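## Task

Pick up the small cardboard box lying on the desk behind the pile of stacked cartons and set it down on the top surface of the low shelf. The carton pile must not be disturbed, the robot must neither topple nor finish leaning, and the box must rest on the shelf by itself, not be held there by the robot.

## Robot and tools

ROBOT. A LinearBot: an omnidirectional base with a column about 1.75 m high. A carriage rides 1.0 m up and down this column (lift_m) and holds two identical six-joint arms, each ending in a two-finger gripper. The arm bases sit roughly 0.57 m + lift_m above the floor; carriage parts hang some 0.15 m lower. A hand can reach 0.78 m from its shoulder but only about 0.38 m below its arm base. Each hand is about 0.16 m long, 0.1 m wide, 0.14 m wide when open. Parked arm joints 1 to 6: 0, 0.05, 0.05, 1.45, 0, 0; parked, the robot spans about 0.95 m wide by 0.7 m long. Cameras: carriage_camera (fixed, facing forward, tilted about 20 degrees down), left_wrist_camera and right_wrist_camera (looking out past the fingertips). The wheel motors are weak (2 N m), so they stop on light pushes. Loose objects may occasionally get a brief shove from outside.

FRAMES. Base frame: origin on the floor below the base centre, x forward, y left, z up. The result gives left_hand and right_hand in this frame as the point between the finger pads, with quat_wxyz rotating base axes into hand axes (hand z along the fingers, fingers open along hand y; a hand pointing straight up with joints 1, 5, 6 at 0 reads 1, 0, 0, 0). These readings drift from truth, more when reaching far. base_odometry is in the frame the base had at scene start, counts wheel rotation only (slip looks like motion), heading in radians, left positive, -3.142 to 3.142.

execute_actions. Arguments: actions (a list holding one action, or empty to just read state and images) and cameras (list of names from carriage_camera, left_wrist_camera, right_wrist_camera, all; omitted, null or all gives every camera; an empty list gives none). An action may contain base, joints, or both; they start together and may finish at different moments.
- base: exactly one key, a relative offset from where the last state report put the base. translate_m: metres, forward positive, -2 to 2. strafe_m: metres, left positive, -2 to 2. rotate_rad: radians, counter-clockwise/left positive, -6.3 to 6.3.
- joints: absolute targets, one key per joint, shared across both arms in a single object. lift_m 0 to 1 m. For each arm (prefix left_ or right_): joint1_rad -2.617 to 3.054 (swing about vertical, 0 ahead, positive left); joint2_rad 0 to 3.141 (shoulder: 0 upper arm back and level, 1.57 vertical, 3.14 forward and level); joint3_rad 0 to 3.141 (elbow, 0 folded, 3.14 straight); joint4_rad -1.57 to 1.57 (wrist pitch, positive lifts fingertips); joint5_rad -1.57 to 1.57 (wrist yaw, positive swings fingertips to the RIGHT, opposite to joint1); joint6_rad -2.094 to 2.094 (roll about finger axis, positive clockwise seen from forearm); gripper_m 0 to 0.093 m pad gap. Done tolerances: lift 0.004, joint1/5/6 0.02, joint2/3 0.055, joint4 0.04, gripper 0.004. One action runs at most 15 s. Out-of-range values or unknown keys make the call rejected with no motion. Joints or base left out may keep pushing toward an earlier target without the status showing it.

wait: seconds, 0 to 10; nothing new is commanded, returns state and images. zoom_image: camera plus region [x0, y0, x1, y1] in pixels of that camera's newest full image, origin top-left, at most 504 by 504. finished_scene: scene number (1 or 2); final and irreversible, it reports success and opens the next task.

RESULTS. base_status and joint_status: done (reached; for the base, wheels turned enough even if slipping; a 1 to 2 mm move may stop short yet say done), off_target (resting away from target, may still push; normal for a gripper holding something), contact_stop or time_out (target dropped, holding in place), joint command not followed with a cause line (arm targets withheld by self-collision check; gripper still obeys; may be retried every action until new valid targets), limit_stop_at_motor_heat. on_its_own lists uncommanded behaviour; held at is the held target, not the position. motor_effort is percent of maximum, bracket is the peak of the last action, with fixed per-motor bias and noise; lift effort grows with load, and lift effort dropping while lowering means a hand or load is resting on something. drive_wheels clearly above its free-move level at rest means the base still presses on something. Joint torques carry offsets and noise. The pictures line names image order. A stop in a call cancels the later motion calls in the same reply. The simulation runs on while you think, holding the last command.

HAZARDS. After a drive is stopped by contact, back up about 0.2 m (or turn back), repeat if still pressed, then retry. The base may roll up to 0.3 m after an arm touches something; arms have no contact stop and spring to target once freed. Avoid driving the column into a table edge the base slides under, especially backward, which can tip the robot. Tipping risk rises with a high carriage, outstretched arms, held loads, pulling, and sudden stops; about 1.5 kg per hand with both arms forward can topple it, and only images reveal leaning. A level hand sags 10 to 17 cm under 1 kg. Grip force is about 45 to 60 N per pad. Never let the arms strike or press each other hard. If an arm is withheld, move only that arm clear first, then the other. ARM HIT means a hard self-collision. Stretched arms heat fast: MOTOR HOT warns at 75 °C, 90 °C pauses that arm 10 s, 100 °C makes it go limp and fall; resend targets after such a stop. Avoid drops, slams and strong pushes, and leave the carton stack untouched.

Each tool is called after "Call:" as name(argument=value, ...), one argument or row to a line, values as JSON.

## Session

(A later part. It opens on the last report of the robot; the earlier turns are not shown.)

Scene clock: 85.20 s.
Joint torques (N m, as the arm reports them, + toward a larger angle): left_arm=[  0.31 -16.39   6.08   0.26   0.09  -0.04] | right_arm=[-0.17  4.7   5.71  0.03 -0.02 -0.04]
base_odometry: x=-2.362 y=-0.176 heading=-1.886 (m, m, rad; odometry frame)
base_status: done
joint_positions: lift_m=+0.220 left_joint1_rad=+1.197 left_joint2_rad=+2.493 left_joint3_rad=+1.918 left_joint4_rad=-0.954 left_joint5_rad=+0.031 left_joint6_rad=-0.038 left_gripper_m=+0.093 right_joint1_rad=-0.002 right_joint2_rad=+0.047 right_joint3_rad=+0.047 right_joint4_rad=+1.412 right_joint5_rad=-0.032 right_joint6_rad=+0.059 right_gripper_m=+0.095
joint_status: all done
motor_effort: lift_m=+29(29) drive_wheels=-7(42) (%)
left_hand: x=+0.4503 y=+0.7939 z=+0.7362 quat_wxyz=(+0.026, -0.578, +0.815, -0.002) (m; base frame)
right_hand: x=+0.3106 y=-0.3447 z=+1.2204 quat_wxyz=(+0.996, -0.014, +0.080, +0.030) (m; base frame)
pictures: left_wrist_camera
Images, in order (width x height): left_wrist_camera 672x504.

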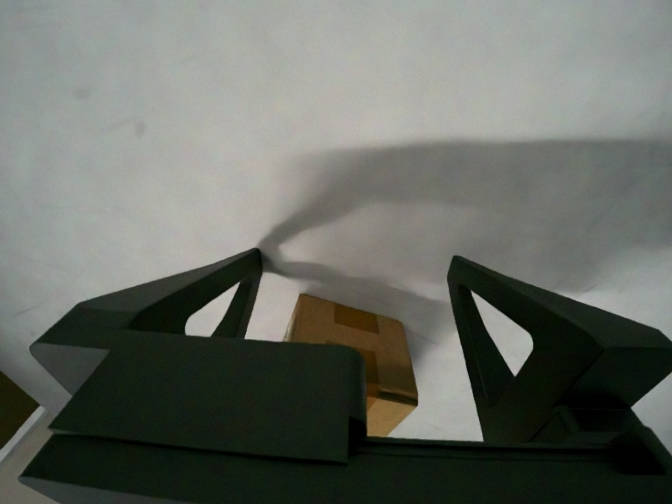

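Call:
execute_actions(
  actions=[
    {"base":{"strafe_m":-0.02}},
  ],
  cameras=[],
)

Call:
execute_actions(
  actions=[
    {"joints":{"left_gripper_m":0}},
  ],
  cameras=["left_wrist_camera"],
)

Scene clock: 87.30 s.
Joint torques (N m, as the arm reports them, + toward a larger angle): left_arm=[  0.25 -16.4    6.05   0.28   0.12  -0.04] | right_arm=[-0.15  4.74  5.56  0.02 -0.02 -0.04]
base_odometry: x=-2.381 y=-0.170 heading=-1.885 (m, m, rad; odometry frame)
base_status: done
joint_positions: lift_m=+0.220 left_joint1_rad=+1.197 left_joint2_rad=+2.493 left_joint3_rad=+1.918 left_joint4_rad=-0.955 left_joint5_rad=+0.028 left_joint6_rad=-0.038 left_gripper_m=+0.093 right_joint1_rad=-0.002 right_joint2_rad=+0.047 right_joint3_rad=+0.047 right_joint4_rad=+1.412 right_joint5_rad=-0.032 right_joint6_rad=+0.059 right_gripper_m=+0.095
joint_status: not commanded
motor_effort: lift_m=+29(29) drive_wheels=-11(44) (%)
left_hand: x=+0.4497 y=+0.7938 z=+0.7362 quat_wxyz=(+0.024, -0.578, +0.815, -0.001) (m; base frame)
right_hand: x=+0.3106 y=-0.3447 z=+1.2204 quat_wxyz=(+0.996, -0.014, +0.080, +0.030) (m; base frame)
pictures: none
No camera images: the call's "cameras" was empty. Leave "cameras" out to get every camera's image.

Scene clock: 88.03 s.
Joint torques (N m, as the arm reports them, + toward a larger angle): left_arm=[  0.25 -16.41   6.1    0.27   0.11  -0.04] | right_arm=[-0.22  4.71  5.64  0.02 -0.01 -0.05]
base_odometry: x=-2.381 y=-0.170 heading=-1.885 (m, m, rad; odometry frame)
base_status: not commanded
joint_positions: lift_m=+0.220 left_joint1_rad=+1.197 left_joint2_rad=+2.493 left_joint3_rad=+1.918 left_joint4_rad=-0.955 left_joint5_rad=+0.030 left_joint6_rad=-0.038 left_gripper_m=+0.059 right_joint1_rad=-0.002 right_joint2_rad=+0.047 right_joint3_rad=+0.047 right_joint4_rad=+1.412 right_joint5_rad=-0.032 right_joint6_rad=+0.059 right_gripper_m=+0.095
joint_status: left_gripper_m off_target (ended at +0.059, target +0.000)
motor_effort: lift_m=+29(29) drive_wheels=-12(13) (%)
left_hand: x=+0.4500 y=+0.7937 z=+0.7362 quat_wxyz=(+0.025, -0.578, +0.815, -0.002) (m; base frame)
right_hand: x=+0.3106 y=-0.3447 z=+1.2204 quat_wxyz=(+0.996, -0.014, +0.080, +0.030) (m; base frame)
pictures: left_wrist_camera
Images, in order (width x height): left_wrist_camera 672x504.

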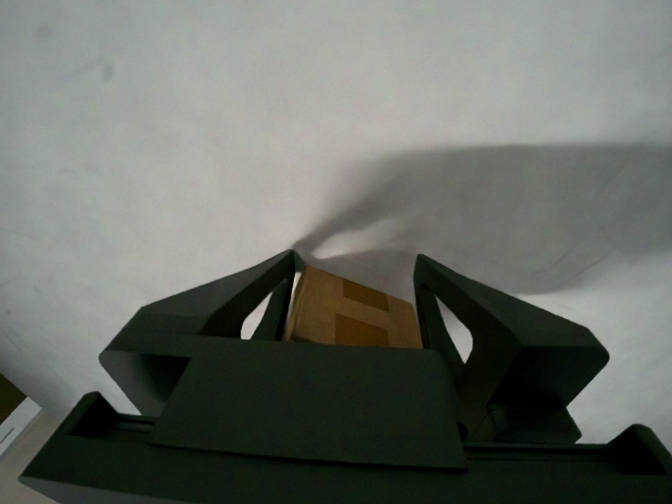

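Grasped. Lift and tuck the arm forward, then back out.

Call:
execute_actions(
  actions=[
    {"joints":{"lift_m":0.45}},
  ],
  cameras=[],
)

Call:
execute_actions(
  actions=[
    {"joints":{"left_joint1_rad":0}},
  ],
  cameras=[],
)

Call:
execute_actions(
  actions=[
    {"base":{"translate_m":-1.0}},
  ],
  cameras=["carriage_camera"],
)

Scene clock: 91.33 s.
Joint torques (N m, as the arm reports them, + toward a larger angle): left_arm=[  0.16 -16.98   6.87   0.28   0.03  -0.04] | right_arm=[-0.17  4.74  5.58  0.   -0.02 -0.03]
base_odometry: x=-2.381 y=-0.170 heading=-1.885 (m, m, rad; odometry frame)
base_status: not commanded
joint_positions: lift_m=+0.450 left_joint1_rad=+1.197 left_joint2_rad=+2.500 left_joint3_rad=+1.909 left_joint4_rad=-0.958 left_joint5_rad=+0.040 left_joint6_rad=-0.038 left_gripper_m=+0.059 right_joint1_rad=-0.002 right_joint2_rad=+0.047 right_joint3_rad=+0.047 right_joint4_rad=+1.412 right_joint5_rad=-0.032 right_joint6_rad=+0.059 right_gripper_m=+0.095
joint_status: all done
motor_effort: lift_m=+31(36) drive_wheels=-8(9) (%)
left_hand: x=+0.4500 y=+0.7888 z=+0.9610 quat_wxyz=(+0.020, -0.578, +0.815, -0.011) (m; base frame)
right_hand: x=+0.3106 y=-0.3447 z=+1.4503 quat_wxyz=(+0.996, -0.014, +0.080, +0.030) (m; base frame)
pictures: none
No camera images: the call's "cameras" was empty. Leave "cameras" out to get every camera's image.

Scene clock: 92.90 s.
Joint torques (N m, as the arm reports them, + toward a larger angle): left_arm=[  0.45 -16.92   6.9    0.19  -0.04  -0.03] | right_arm=[-0.19  4.63  5.72  0.02 -0.02 -0.05]
base_odometry: x=-2.381 y=-0.170 heading=-1.885 (m, m, rad; odometry frame)
base_status: not commanded
joint_positions: lift_m=+0.450 left_joint1_rad=-0.006 left_joint2_rad=+2.500 left_joint3_rad=+1.909 left_joint4_rad=-0.951 left_joint5_rad=+0.048 left_joint6_rad=-0.038 left_gripper_m=+0.059 right_joint1_rad=-0.002 right_joint2_rad=+0.047 right_joint3_rad=+0.047 right_joint4_rad=+1.412 right_joint5_rad=-0.032 right_joint6_rad=+0.059 right_gripper_m=+0.095
joint_status: all done
motor_effort: lift_m=+30(30) drive_wheels=-5(9) (%)
left_hand: x=+0.7460 y=+0.3392 z=+0.9611 quat_wxyz=(+0.014, -0.016, +0.999, -0.024) (m; base frame)
right_hand: x=+0.3106 y=-0.3447 z=+1.4503 quat_wxyz=(+0.996, -0.014, +0.080, +0.030) (m; base frame)
pictures: none
No camera images: the call's "cameras" was empty. Leave "cameras" out to get every camera's image.

Scene clock: 97.10 s.
Joint torques (N m, as the arm reports them, + toward a larger angle): left_arm=[  0.33 -16.89   7.92   0.33   0.06  -0.02] | right_arm=[ 6.17  4.    5.48  0.01 -0.01 -0.05]
base_odometry: x=-2.103 y=+0.689 heading=-1.920 (m, m, rad; odometry frame)
base_status: translate_m contact_stop (by the wheels' count: -0.902 of -1.000)
joint_positions: lift_m=+0.450 left_joint1_rad=-0.005 left_joint2_rad=+2.500 left_joint3_rad=+1.898 left_joint4_rad=-0.966 left_joint5_rad=+0.040 left_joint6_rad=-0.038 left_gripper_m=+0.059 right_joint1_rad=-0.086 right_joint2_rad=+0.055 right_joint3_rad=+0.050 right_joint4_rad=+1.414 right_joint5_rad=-0.033 right_joint6_rad=+0.060 right_gripper_m=+0.095
joint_status: not commanded
motor_effort: lift_m=+30(31) drive_wheels=-20(116) (%)
left_hand: x=+0.7388 y=+0.3412 z=+0.9585 quat_wxyz=(+0.001, -0.016, +1.000, -0.020) (m; base frame)
right_hand: x=+0.3119 y=-0.3481 z=+1.4513 quat_wxyz=(+0.997, -0.010, +0.081, -0.012) (m; base frame)
pictures: carriage_camera
Images, in order (width x height): carriage_camera 672x504.

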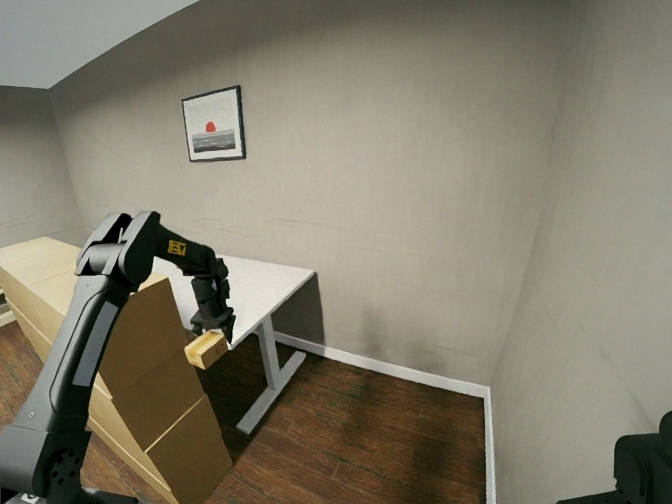

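Call:
execute_actions(
  actions=[
    {"joints":{"left_joint2_rad":1.5,"left_joint3_rad":0.9}},
  ],
  cameras=["carriage_camera"],
)

Scene clock: 100.17 s.
Joint torques (N m, as the arm reports them, + toward a larger angle): left_arm=[ 0.41 -8.35  6.44  0.3   0.03 -0.05] | right_arm=[ 5.9   4.02  5.45  0.04 -0.02 -0.06]
base_odometry: x=-2.103 y=+0.689 heading=-1.920 (m, m, rad; odometry frame)
base_status: not commanded
joint_positions: lift_m=+0.450 left_joint1_rad=-0.005 left_joint2_rad=+1.518 left_joint3_rad=+0.913 left_joint4_rad=-0.963 left_joint5_rad=+0.040 left_joint6_rad=-0.038 left_gripper_m=+0.059 right_joint1_rad=-0.086 right_joint2_rad=+0.055 right_joint3_rad=+0.050 right_joint4_rad=+1.414 right_joint5_rad=-0.033 right_joint6_rad=+0.060 right_gripper_m=+0.095
joint_status: all done
motor_effort: lift_m=+30(31) drive_wheels=-20(22) (%)
left_hand: x=+0.5127 y=+0.3422 z=+1.0631 quat_wxyz=(+0.001, -0.016, +1.000, -0.020) (m; base frame)
right_hand: x=+0.3119 y=-0.3481 z=+1.4513 quat_wxyz=(+0.997, -0.010, +0.081, -0.012) (m; base frame)
pictures: carriage_camera
Images, in order (width x height): carriage_camera 672x504.

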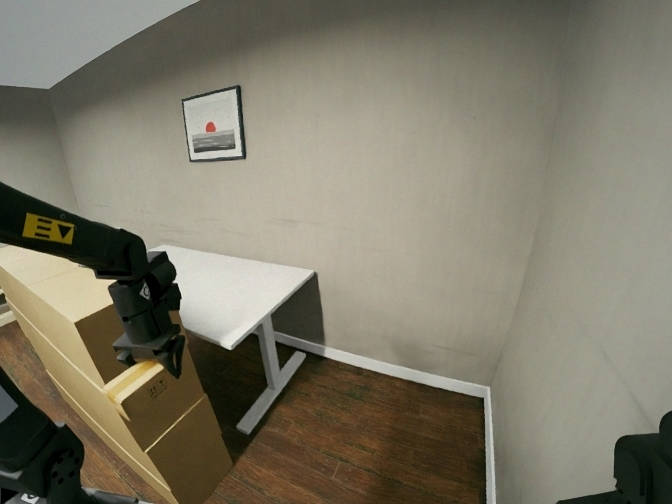

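Move off the wall slightly, then continue back.

Call:
execute_actions(
  actions=[
    {"base":{"strafe_m":0.08},"joints":{"right_joint1_rad":0}},
  ],
  cameras=[],
)

Call:
execute_actions(
  actions=[
    {"base":{"translate_m":-0.5}},
  ],
  cameras=["carriage_camera"],
)

Scene clock: 102.80 s.
Joint torques (N m, as the arm reports them, + toward a larger angle): left_arm=[ 0.34 -8.37  6.49  0.28  0.03 -0.05] | right_arm=[ 0.55  3.83  5.37  0.11 -0.01 -0.04]
base_odometry: x=-2.028 y=+0.662 heading=-1.920 (m, m, rad; odometry frame)
base_status: done
joint_positions: lift_m=+0.450 left_joint1_rad=-0.005 left_joint2_rad=+1.518 left_joint3_rad=+0.913 left_joint4_rad=-0.964 left_joint5_rad=+0.040 left_joint6_rad=-0.038 left_gripper_m=+0.059 right_joint1_rad=-0.010 right_joint2_rad=+0.055 right_joint3_rad=+0.050 right_joint4_rad=+1.414 right_joint5_rad=-0.033 right_joint6_rad=+0.060 right_gripper_m=+0.095
joint_status: all done
motor_effort: lift_m=+31(30) drive_wheels=-5(35) (%)
left_hand: x=+0.5126 y=+0.3422 z=+1.0631 quat_wxyz=(+0.000, -0.016, +1.000, -0.020) (m; base frame)
right_hand: x=+0.3116 y=-0.3450 z=+1.4513 quat_wxyz=(+0.996, -0.013, +0.081, +0.026) (m; base frame)
pictures: none
No camera images: the call's "cameras" was empty. Leave "cameras" out to get every camera's image.

Scene clock: 104.90 s.
Joint torques (N m, as the arm reports them, + toward a larger angle): left_arm=[ 0.06 -6.47  7.77  0.39 -0.01 -0.04] | right_arm=[ 6.18  4.15  5.08 -0.03  0.01 -0.05]
base_odometry: x=-1.951 y=+0.870 heading=-1.933 (m, m, rad; odometry frame)
base_status: translate_m contact_stop (by the wheels' count: -0.222 of -0.500)
joint_positions: lift_m=+0.450 left_joint1_rad=+0.000 left_joint2_rad=+1.498 left_joint3_rad=+0.900 left_joint4_rad=-0.970 left_joint5_rad=+0.042 left_joint6_rad=-0.038 left_gripper_m=+0.059 right_joint1_rad=-0.091 right_joint2_rad=+0.052 right_joint3_rad=+0.055 right_joint4_rad=+1.416 right_joint5_rad=-0.033 right_joint6_rad=+0.060 right_gripper_m=+0.095
joint_status: not commanded
motor_effort: lift_m=+30(31) drive_wheels=+29(116) (%)
left_hand: x=+0.5081 y=+0.3429 z=+1.0644 quat_wxyz=(+0.001, -0.019, +1.000, -0.021) (m; base frame)
right_hand: x=+0.3091 y=-0.3480 z=+1.4528 quat_wxyz=(+0.997, -0.011, +0.077, -0.015) (m; base frame)
pictures: carriage_camera
Images, in order (width x height): carriage_camera 672x504.

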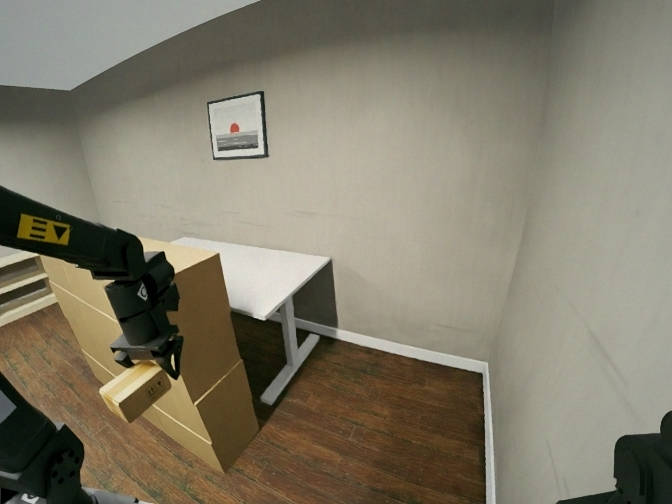

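Call:
execute_actions(
  actions=[
    {"base":{"strafe_m":0.15},"joints":{"right_joint1_rad":0}},
  ],
  cameras=[],
)

Call:
execute_actions(
  actions=[
    {"base":{"translate_m":-0.6}},
  ],
  cameras=["carriage_camera"],
)

Scene clock: 108.27 s.
Joint torques (N m, as the arm reports them, + toward a larger angle): left_arm=[ 0.08 -6.47  7.78  0.38  0.02 -0.04] | right_arm=[ 0.5   4.22  5.13  0.   -0.02 -0.05]
base_odometry: x=-1.811 y=+0.817 heading=-1.932 (m, m, rad; odometry frame)
base_status: done
joint_positions: lift_m=+0.450 left_joint1_rad=-0.001 left_joint2_rad=+1.498 left_joint3_rad=+0.900 left_joint4_rad=-0.970 left_joint5_rad=+0.042 left_joint6_rad=-0.038 left_gripper_m=+0.059 right_joint1_rad=-0.010 right_joint2_rad=+0.054 right_joint3_rad=+0.055 right_joint4_rad=+1.416 right_joint5_rad=-0.033 right_joint6_rad=+0.060 right_gripper_m=+0.095
joint_status: all done
motor_effort: lift_m=+30(30) drive_wheels=-7(35) (%)
left_hand: x=+0.5081 y=+0.3428 z=+1.0645 quat_wxyz=(+0.001, -0.018, +1.000, -0.021) (m; base frame)
right_hand: x=+0.3093 y=-0.3449 z=+1.4528 quat_wxyz=(+0.997, -0.014, +0.077, +0.026) (m; base frame)
pictures: none
No camera images: the call's "cameras" was empty. Leave "cameras" out to get every camera's image.

Scene clock: 110.93 s.
Joint torques (N m, as the arm reports them, + toward a larger angle): left_arm=[ 0.18 -6.16  8.27  0.35  0.   -0.03] | right_arm=[ 6.05  4.05  5.03 -0.03 -0.04 -0.05]
base_odometry: x=-1.673 y=+1.179 heading=-1.954 (m, m, rad; odometry frame)
base_status: translate_m contact_stop (by the wheels' count: -0.388 of -0.600)
joint_positions: lift_m=+0.450 left_joint1_rad=-0.002 left_joint2_rad=+1.495 left_joint3_rad=+0.895 left_joint4_rad=-0.966 left_joint5_rad=+0.043 left_joint6_rad=-0.038 left_gripper_m=+0.059 right_joint1_rad=-0.086 right_joint2_rad=+0.052 right_joint3_rad=+0.056 right_joint4_rad=+1.417 right_joint5_rad=-0.031 right_joint6_rad=+0.060 right_gripper_m=+0.095
joint_status: not commanded
motor_effort: lift_m=+31(33) drive_wheels=+17(116) (%)
left_hand: x=+0.5078 y=+0.3423 z=+1.0640 quat_wxyz=(+0.002, -0.018, +1.000, -0.021) (m; base frame)
right_hand: x=+0.3089 y=-0.3481 z=+1.4529 quat_wxyz=(+0.997, -0.010, +0.076, -0.012) (m; base frame)
pictures: carriage_camera
Images, in order (width x height): carriage_camera 672x504.

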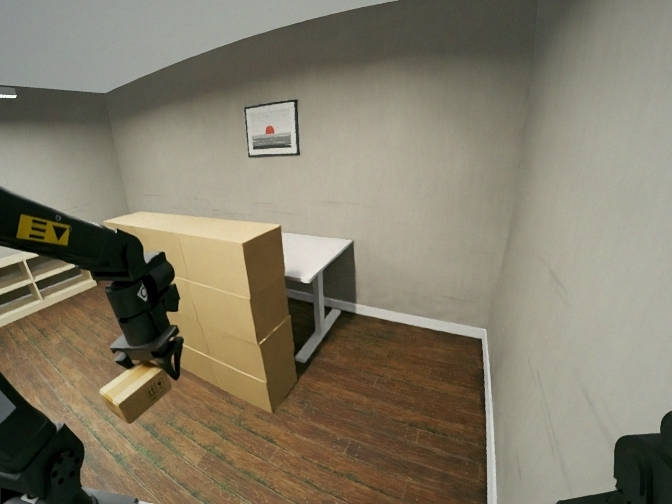

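Clear of the cartons now; strafe left toward the shelf.

Call:
execute_actions(
  actions=[
    {"base":{"strafe_m":2},"joints":{"right_joint1_rad":0}},
  ],
  cameras=["carriage_camera"],
)

Scene clock: 118.37 s.
Joint torques (N m, as the arm reports them, + toward a larger angle): left_arm=[ 0.13 -6.18  8.2   0.31  0.01 -0.04] | right_arm=[ 0.55  4.13  5.03  0.02 -0.02 -0.05]
base_odometry: x=+0.183 y=+0.433 heading=-1.953 (m, m, rad; odometry frame)
base_status: done
joint_positions: lift_m=+0.450 left_joint1_rad=-0.002 left_joint2_rad=+1.495 left_joint3_rad=+0.895 left_joint4_rad=-0.966 left_joint5_rad=+0.043 left_joint6_rad=-0.038 left_gripper_m=+0.059 right_joint1_rad=-0.010 right_joint2_rad=+0.054 right_joint3_rad=+0.056 right_joint4_rad=+1.416 right_joint5_rad=-0.031 right_joint6_rad=+0.060 right_gripper_m=+0.095
joint_status: all done
motor_effort: lift_m=+31(31) drive_wheels=-7(36) (%)
left_hand: x=+0.5078 y=+0.3423 z=+1.0640 quat_wxyz=(+0.002, -0.018, +1.000, -0.022) (m; base frame)
right_hand: x=+0.3091 y=-0.3452 z=+1.4529 quat_wxyz=(+0.997, -0.013, +0.077, +0.026) (m; base frame)
pictures: carriage_camera
Images, in order (width x height): carriage_camera 672x504.

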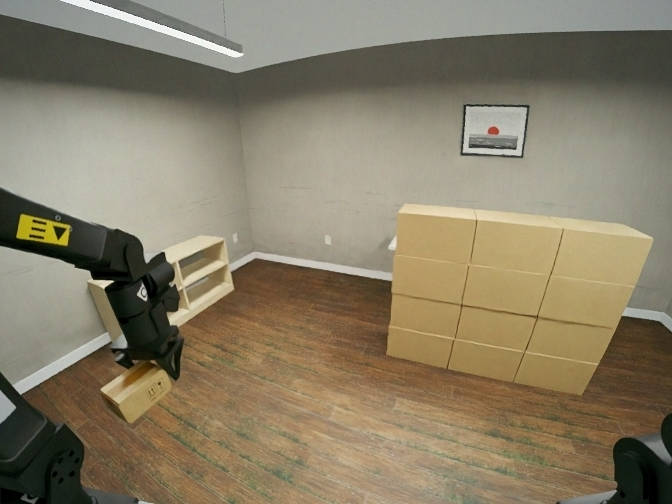

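Call:
execute_actions(
  actions=[
    {"base":{"rotate_rad":1.65}},
  ],
  cameras=["carriage_camera"],
)

Scene clock: 122.33 s.
Joint torques (N m, as the arm reports them, + toward a larger angle): left_arm=[ 0.35 -6.11  8.26  0.32 -0.61  0.04] | right_arm=[ 0.57  4.18  5.33 -0.01 -0.03 -0.05]
base_odometry: x=+0.183 y=+0.433 heading=-0.306 (m, m, rad; odometry frame)
base_status: done
joint_positions: lift_m=+0.450 left_joint1_rad=-0.005 left_joint2_rad=+1.495 left_joint3_rad=+0.895 left_joint4_rad=-0.965 left_joint5_rad=+0.126 left_joint6_rad=-0.047 left_gripper_m=+0.059 right_joint1_rad=-0.010 right_joint2_rad=+0.054 right_joint3_rad=+0.056 right_joint4_rad=+1.416 right_joint5_rad=-0.031 right_joint6_rad=+0.060 right_gripper_m=+0.095
joint_status: not commanded
motor_effort: lift_m=+30(31) drive_wheels=+29(55) (%)
left_hand: x=+0.5081 y=+0.3275 z=+1.0652 quat_wxyz=(+0.002, -0.021, +0.998, -0.063) (m; base frame)
right_hand: x=+0.3092 y=-0.3452 z=+1.4529 quat_wxyz=(+0.997, -0.013, +0.077, +0.026) (m; base frame)
pictures: carriage_camera
Images, in order (width x height): carriage_camera 672x504.

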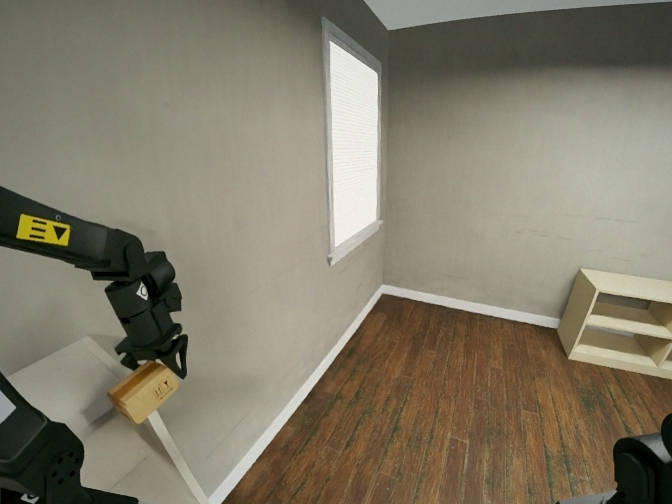

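Call:
execute_actions(
  actions=[
    {"base":{"strafe_m":-1.6}},
  ],
  cameras=["carriage_camera"],
)

Scene clock: 128.70 s.
Joint torques (N m, as the arm reports them, + toward a larger angle): left_arm=[ 0.43 -6.2   8.17  0.33 -0.03  0.05] | right_arm=[ 0.54  4.44  4.93 -0.03 -0.02 -0.05]
base_odometry: x=-0.296 y=-1.094 heading=-0.305 (m, m, rad; odometry frame)
base_status: done
joint_positions: lift_m=+0.450 left_joint1_rad=-0.004 left_joint2_rad=+1.495 left_joint3_rad=+0.895 left_joint4_rad=-0.966 left_joint5_rad=+0.047 left_joint6_rad=-0.047 left_gripper_m=+0.059 right_joint1_rad=-0.010 right_joint2_rad=+0.054 right_joint3_rad=+0.056 right_joint4_rad=+1.416 right_joint5_rad=-0.031 right_joint6_rad=+0.060 right_gripper_m=+0.095
joint_status: not commanded
motor_effort: lift_m=+31(31) drive_wheels=-14(53) (%)
left_hand: x=+0.5077 y=+0.3412 z=+1.0640 quat_wxyz=(+0.002, -0.021, +0.999, -0.023) (m; base frame)
right_hand: x=+0.3091 y=-0.3452 z=+1.4529 quat_wxyz=(+0.997, -0.013, +0.077, +0.026) (m; base frame)
pictures: carriage_camera
Images, in order (width x height): carriage_camera 672x504.

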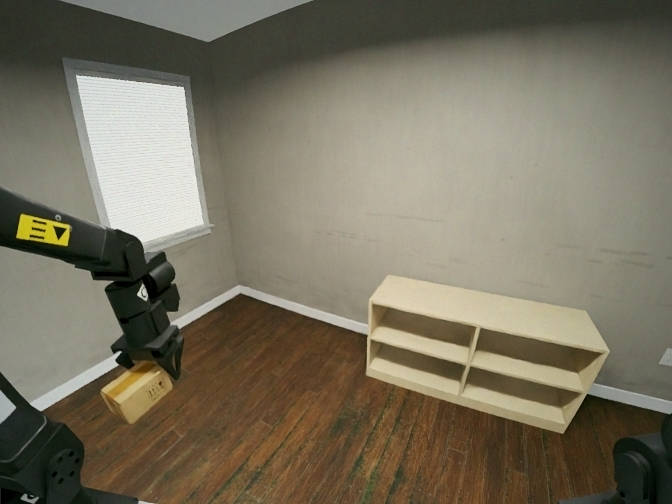

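Call:
execute_actions(
  actions=[
    {"base":{"strafe_m":-0.7}},
  ],
  cameras=[],
)

Call:
execute_actions(
  actions=[
    {"base":{"translate_m":1.0},"joints":{"lift_m":0.2}},
  ],
  cameras=["carriage_camera","left_wrist_camera"],
)

Scene clock: 133.60 s.
Joint torques (N m, as the arm reports them, + toward a larger angle): left_arm=[ 0.23 -6.13  8.24  0.32 -0.01  0.04] | right_arm=[ 0.55  4.14  4.98  0.   -0.04 -0.05]
base_odometry: x=-0.505 y=-1.762 heading=-0.303 (m, m, rad; odometry frame)
base_status: done
joint_positions: lift_m=+0.450 left_joint1_rad=-0.002 left_joint2_rad=+1.495 left_joint3_rad=+0.895 left_joint4_rad=-0.967 left_joint5_rad=+0.045 left_joint6_rad=-0.047 left_gripper_m=+0.059 right_joint1_rad=-0.010 right_joint2_rad=+0.054 right_joint3_rad=+0.056 right_joint4_rad=+1.415 right_joint5_rad=-0.031 right_joint6_rad=+0.060 right_gripper_m=+0.095
joint_status: not commanded
motor_effort: lift_m=+31(31) drive_wheels=-9(49) (%)
left_hand: x=+0.5077 y=+0.3419 z=+1.0640 quat_wxyz=(+0.001, -0.022, +0.999, -0.022) (m; base frame)
right_hand: x=+0.3095 y=-0.3452 z=+1.4528 quat_wxyz=(+0.997, -0.013, +0.077, +0.026) (m; base frame)
pictures: none
No camera images: the call's "cameras" was empty. Leave "cameras" out to get every camera's image.

Scene clock: 138.50 s.
Joint torques (N m, as the arm reports them, + toward a larger angle): left_arm=[ 0.08 -6.65  7.48  0.26  0.02  0.04] | right_arm=[ 0.23  4.56  4.76  0.06 -0.01 -0.05]
base_odometry: x=+0.384 y=-2.042 heading=-0.306 (m, m, rad; odometry frame)
base_status: translate_m contact_stop (by the wheels' count: +0.932 of +1.000)
joint_positions: lift_m=+0.200 left_joint1_rad=+0.000 left_joint2_rad=+1.501 left_joint3_rad=+0.903 left_joint4_rad=-0.958 left_joint5_rad=+0.042 left_joint6_rad=-0.046 left_gripper_m=+0.059 right_joint1_rad=-0.006 right_joint2_rad=+0.050 right_joint3_rad=+0.061 right_joint4_rad=+1.412 right_joint5_rad=-0.032 right_joint6_rad=+0.060 right_gripper_m=+0.095
joint_status: all done
motor_effort: lift_m=+31(34) drive_wheels=+39(116) (%)
left_hand: x=+0.5121 y=+0.3430 z=+0.8147 quat_wxyz=(+0.007, -0.023, +0.999, -0.021) (m; base frame)
right_hand: x=+0.3073 y=-0.3449 z=+1.2043 quat_wxyz=(+0.997, -0.014, +0.074, +0.028) (m; base frame)
pictures: carriage_camera, left_wrist_camera
Images, in order (width x height): carriage_camera 672x504, left_wrist_camera 672x504.

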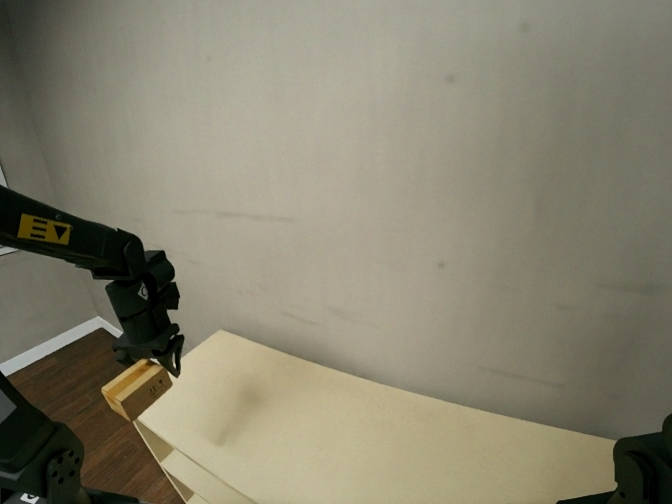

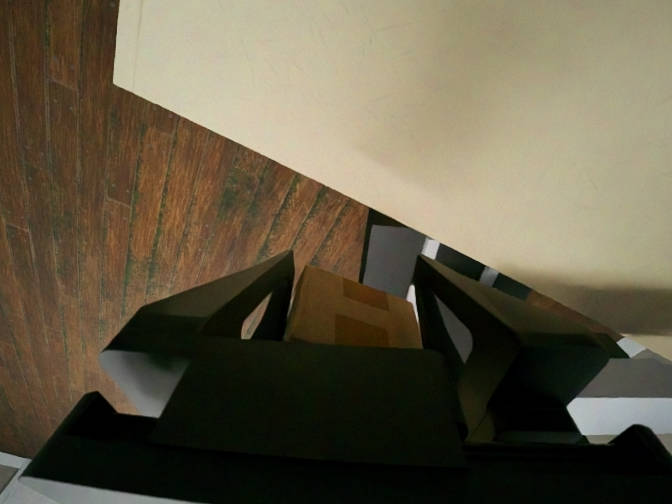

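Base reached the shelf. Back off a little and extend the arm forward.

Call:
execute_actions(
  actions=[
    {"base":{"translate_m":-0.05},"joints":{"left_joint2_rad":2.0,"left_joint3_rad":1.4}},
  ],
  cameras=["carriage_camera","left_wrist_camera"],
)

Scene clock: 140.93 s.
Joint torques (N m, as the arm reports them, + toward a larger angle): left_arm=[ -0.01 -11.25   9.66   0.24   0.03   0.03] | right_arm=[ 0.28  4.42  4.68 -0.02 -0.02 -0.05]
base_odometry: x=+0.337 y=-2.027 heading=-0.306 (m, m, rad; odometry frame)
base_status: done
joint_positions: lift_m=+0.200 left_joint1_rad=+0.000 left_joint2_rad=+1.988 left_joint3_rad=+1.381 left_joint4_rad=-0.961 left_joint5_rad=+0.042 left_joint6_rad=-0.046 left_gripper_m=+0.059 right_joint1_rad=-0.006 right_joint2_rad=+0.050 right_joint3_rad=+0.061 right_joint4_rad=+1.411 right_joint5_rad=-0.032 right_joint6_rad=+0.060 right_gripper_m=+0.095
joint_status: all done
motor_effort: lift_m=+30(31) drive_wheels=-16(30) (%)
left_hand: x=+0.6334 y=+0.3431 z=+0.7902 quat_wxyz=(+0.000, -0.023, +1.000, -0.021) (m; base frame)
right_hand: x=+0.3076 y=-0.3449 z=+1.2043 quat_wxyz=(+0.997, -0.014, +0.075, +0.028) (m; base frame)
pictures: carriage_camera, left_wrist_camera
Images, in order (width x height): carriage_camera 672x504, left_wrist_camera 672x504.

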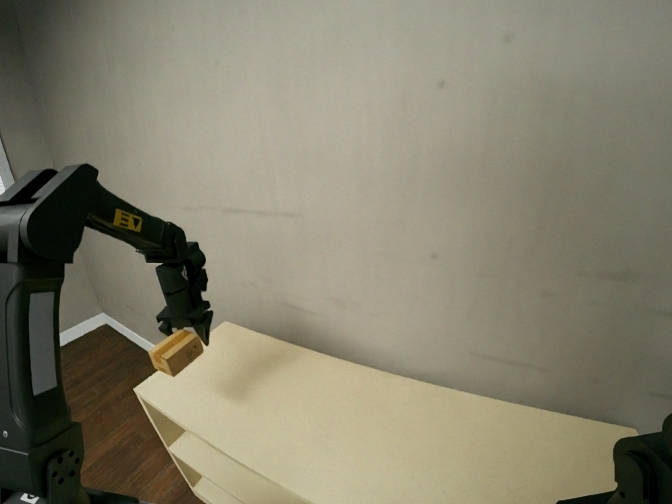

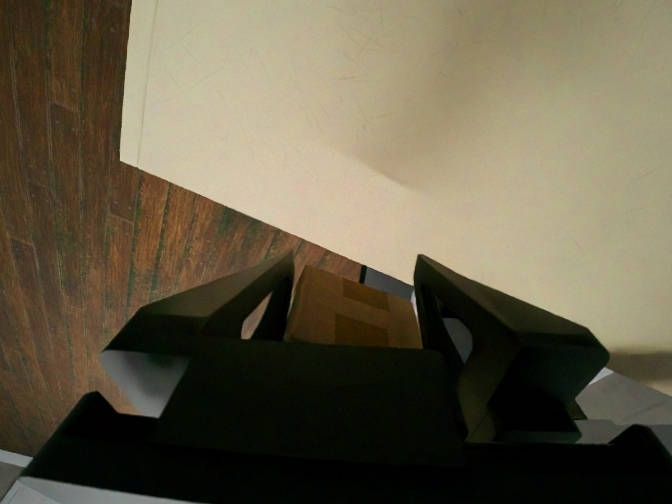

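A bit more over the top, then lower.

Call:
execute_actions(
  actions=[
    {"joints":{"left_joint2_rad":2.3,"left_joint3_rad":1.75,"left_joint4_rad":-1.02}},
  ],
  cameras=["carriage_camera","left_wrist_camera"],
)

Scene clock: 142.77 s.
Joint torques (N m, as the arm reports them, + toward a larger angle): left_arm=[ -0.04 -15.1    9.42   0.25   0.01   0.02] | right_arm=[ 0.25  4.55  4.69  0.02 -0.01 -0.06]
base_odometry: x=+0.337 y=-2.027 heading=-0.306 (m, m, rad; odometry frame)
base_status: not commanded
joint_positions: lift_m=+0.200 left_joint1_rad=+0.000 left_joint2_rad=+2.298 left_joint3_rad=+1.734 left_joint4_rad=-1.011 left_joint5_rad=+0.042 left_joint6_rad=-0.046 left_gripper_m=+0.059 right_joint1_rad=-0.006 right_joint2_rad=+0.050 right_joint3_rad=+0.061 right_joint4_rad=+1.411 right_joint5_rad=-0.032 right_joint6_rad=+0.060 right_gripper_m=+0.095
joint_status: all done
motor_effort: lift_m=+31(31) drive_wheels=-19(20) (%)
left_hand: x=+0.7040 y=+0.3431 z=+0.7565 quat_wxyz=(-0.003, -0.023, +1.000, -0.021) (m; base frame)
right_hand: x=+0.3076 y=-0.3449 z=+1.2043 quat_wxyz=(+0.997, -0.014, +0.075, +0.028) (m; base frame)
pictures: carriage_camera, left_wrist_camera
Images, in order (width x height): carriage_camera 672x504, left_wrist_camera 672x504.

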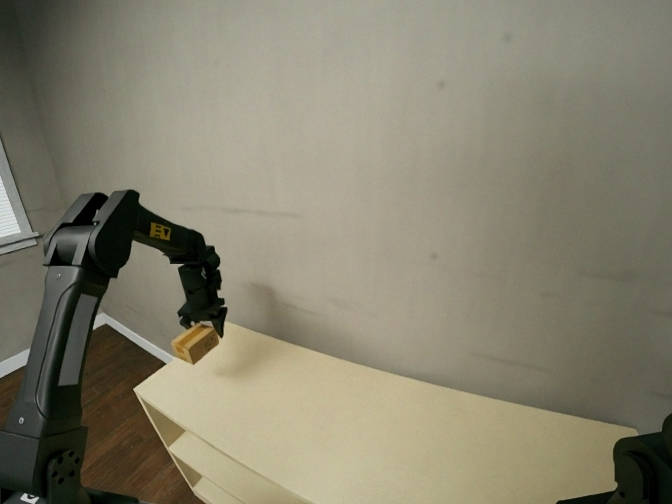

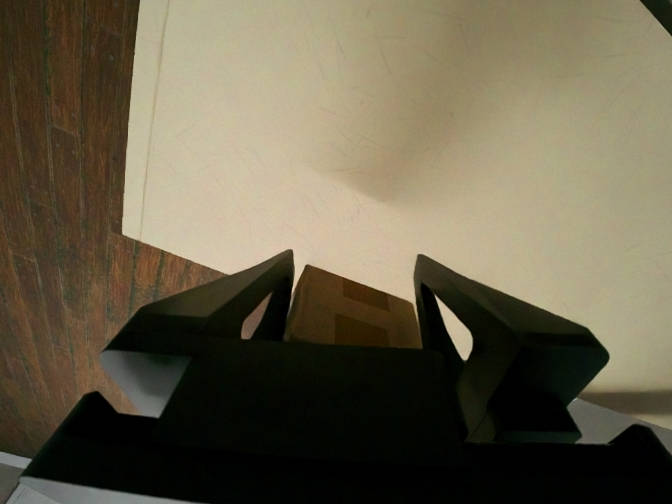

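Call:
execute_actions(
  actions=[
    {"joints":{"lift_m":0.0}},
  ],
  cameras=["carriage_camera","left_wrist_camera"],
)

Scene clock: 144.97 s.
Joint torques (N m, as the arm reports them, + toward a larger angle): left_arm=[  0.1  -16.5    8.94   0.19   0.03   0.03] | right_arm=[ 0.15  4.88  5.59  0.04 -0.03 -0.05]
base_odometry: x=+0.337 y=-2.027 heading=-0.306 (m, m, rad; odometry frame)
base_status: not commanded
joint_positions: lift_m=+0.098 left_joint1_rad=+0.000 left_joint2_rad=+2.314 left_joint3_rad=+1.737 left_joint4_rad=-1.012 left_joint5_rad=+0.042 left_joint6_rad=-0.045 left_gripper_m=+0.059 right_joint1_rad=-0.005 right_joint2_rad=+0.045 right_joint3_rad=+0.048 right_joint4_rad=+1.410 right_joint5_rad=-0.033 right_joint6_rad=+0.060 right_gripper_m=+0.095
joint_status: lift_m contact_stop (moved -0.102 of -0.200)
joint sent to its limit — the command would take lift_m past its lower limit, so that joint was sent only as far as its limit.
on_its_own: lift_m is held at +0.098, not at your +0.000, since a contact_stop
motor_effort: lift_m=+31(67) drive_wheels=+19(45) (%)
left_hand: x=+0.7028 y=+0.3429 z=+0.6489 quat_wxyz=(-0.009, -0.023, +0.999, -0.021) (m; base frame)
right_hand: x=+0.3102 y=-0.3447 z=+1.0987 quat_wxyz=(+0.996, -0.014, +0.079, +0.029) (m; base frame)
pictures: carriage_camera, left_wrist_camera
Images, in order (width x height): carriage_camera 672x504, left_wrist_camera 672x504.

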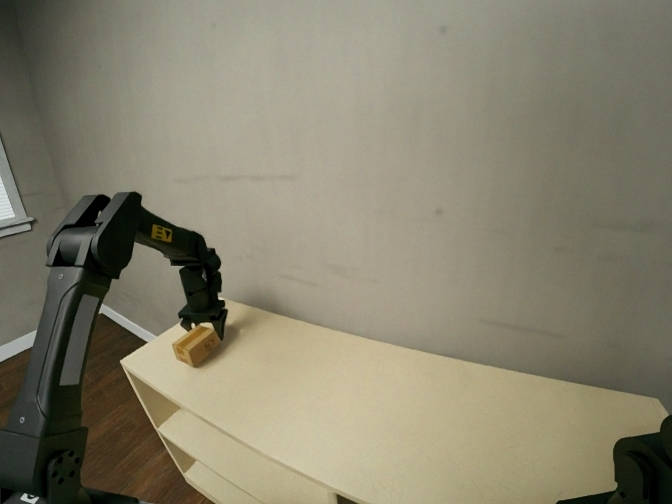

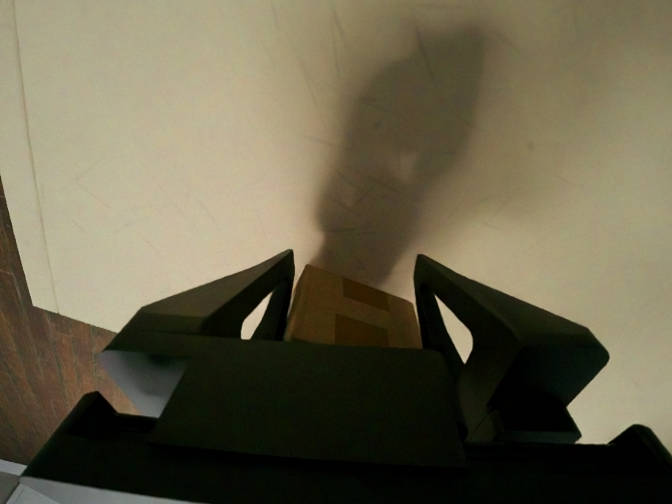

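Call:
execute_actions(
  actions=[
    {"joints":{"left_gripper_m":0.093}},
  ],
  cameras=[],
)

Call:
execute_actions(
  actions=[
    {"joints":{"lift_m":0.3}},
  ],
  cameras=["carriage_camera"],
)

Scene clock: 146.67 s.
Joint torques (N m, as the arm reports them, + toward a larger angle): left_arm=[  0.01 -16.59   9.04   0.22   0.01   0.03] | right_arm=[ 0.14  4.86  5.54  0.05 -0.01 -0.05]
base_odometry: x=+0.337 y=-2.027 heading=-0.306 (m, m, rad; odometry frame)
base_status: not commanded
joint_positions: lift_m=+0.098 left_joint1_rad=+0.000 left_joint2_rad=+2.314 left_joint3_rad=+1.737 left_joint4_rad=-1.012 left_joint5_rad=+0.042 left_joint6_rad=-0.045 left_gripper_m=+0.093 right_joint1_rad=-0.005 right_joint2_rad=+0.045 right_joint3_rad=+0.048 right_joint4_rad=+1.410 right_joint5_rad=-0.033 right_joint6_rad=+0.060 right_gripper_m=+0.095
joint_status: all done
on_its_own: lift_m is held at +0.098, not at your +0.000, since a contact_stop
motor_effort: lift_m=+31(31) drive_wheels=+17(21) (%)
left_hand: x=+0.7028 y=+0.3429 z=+0.6489 quat_wxyz=(-0.009, -0.023, +0.999, -0.021) (m; base frame)
right_hand: x=+0.3102 y=-0.3447 z=+1.0987 quat_wxyz=(+0.996, -0.014, +0.079, +0.029) (m; base frame)
pictures: none
No camera images: the call's "cameras" was empty. Leave "cameras" out to get every camera's image.

Scene clock: 148.00 s.
Joint torques (N m, as the arm reports them, + toward a larger angle): left_arm=[  0.02 -15.44   9.03   0.27   0.02   0.04] | right_arm=[ 0.13  4.87  5.58  0.04  0.   -0.04]
base_odometry: x=+0.337 y=-2.027 heading=-0.306 (m, m, rad; odometry frame)
base_status: not commanded
joint_positions: lift_m=+0.300 left_joint1_rad=+0.000 left_joint2_rad=+2.302 left_joint3_rad=+1.737 left_joint4_rad=-1.015 left_joint5_rad=+0.042 left_joint6_rad=-0.045 left_gripper_m=+0.093 right_joint1_rad=-0.005 right_joint2_rad=+0.045 right_joint3_rad=+0.048 right_joint4_rad=+1.410 right_joint5_rad=-0.033 right_joint6_rad=+0.060 right_gripper_m=+0.095
joint_status: all done
motor_effort: lift_m=+30(37) drive_wheels=+21(20) (%)
left_hand: x=+0.7036 y=+0.3429 z=+0.8555 quat_wxyz=(-0.005, -0.023, +1.000, -0.021) (m; base frame)
right_hand: x=+0.3102 y=-0.3447 z=+1.3007 quat_wxyz=(+0.996, -0.014, +0.079, +0.029) (m; base frame)
pictures: carriage_camera
Images, in order (width x height): carriage_camera 672x504.

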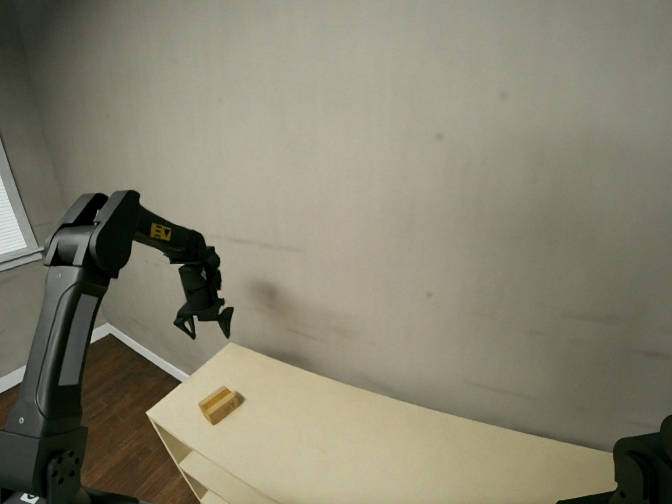

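Call:
finished_scene(
  scene=1,
)

The scene is finished: the task was done.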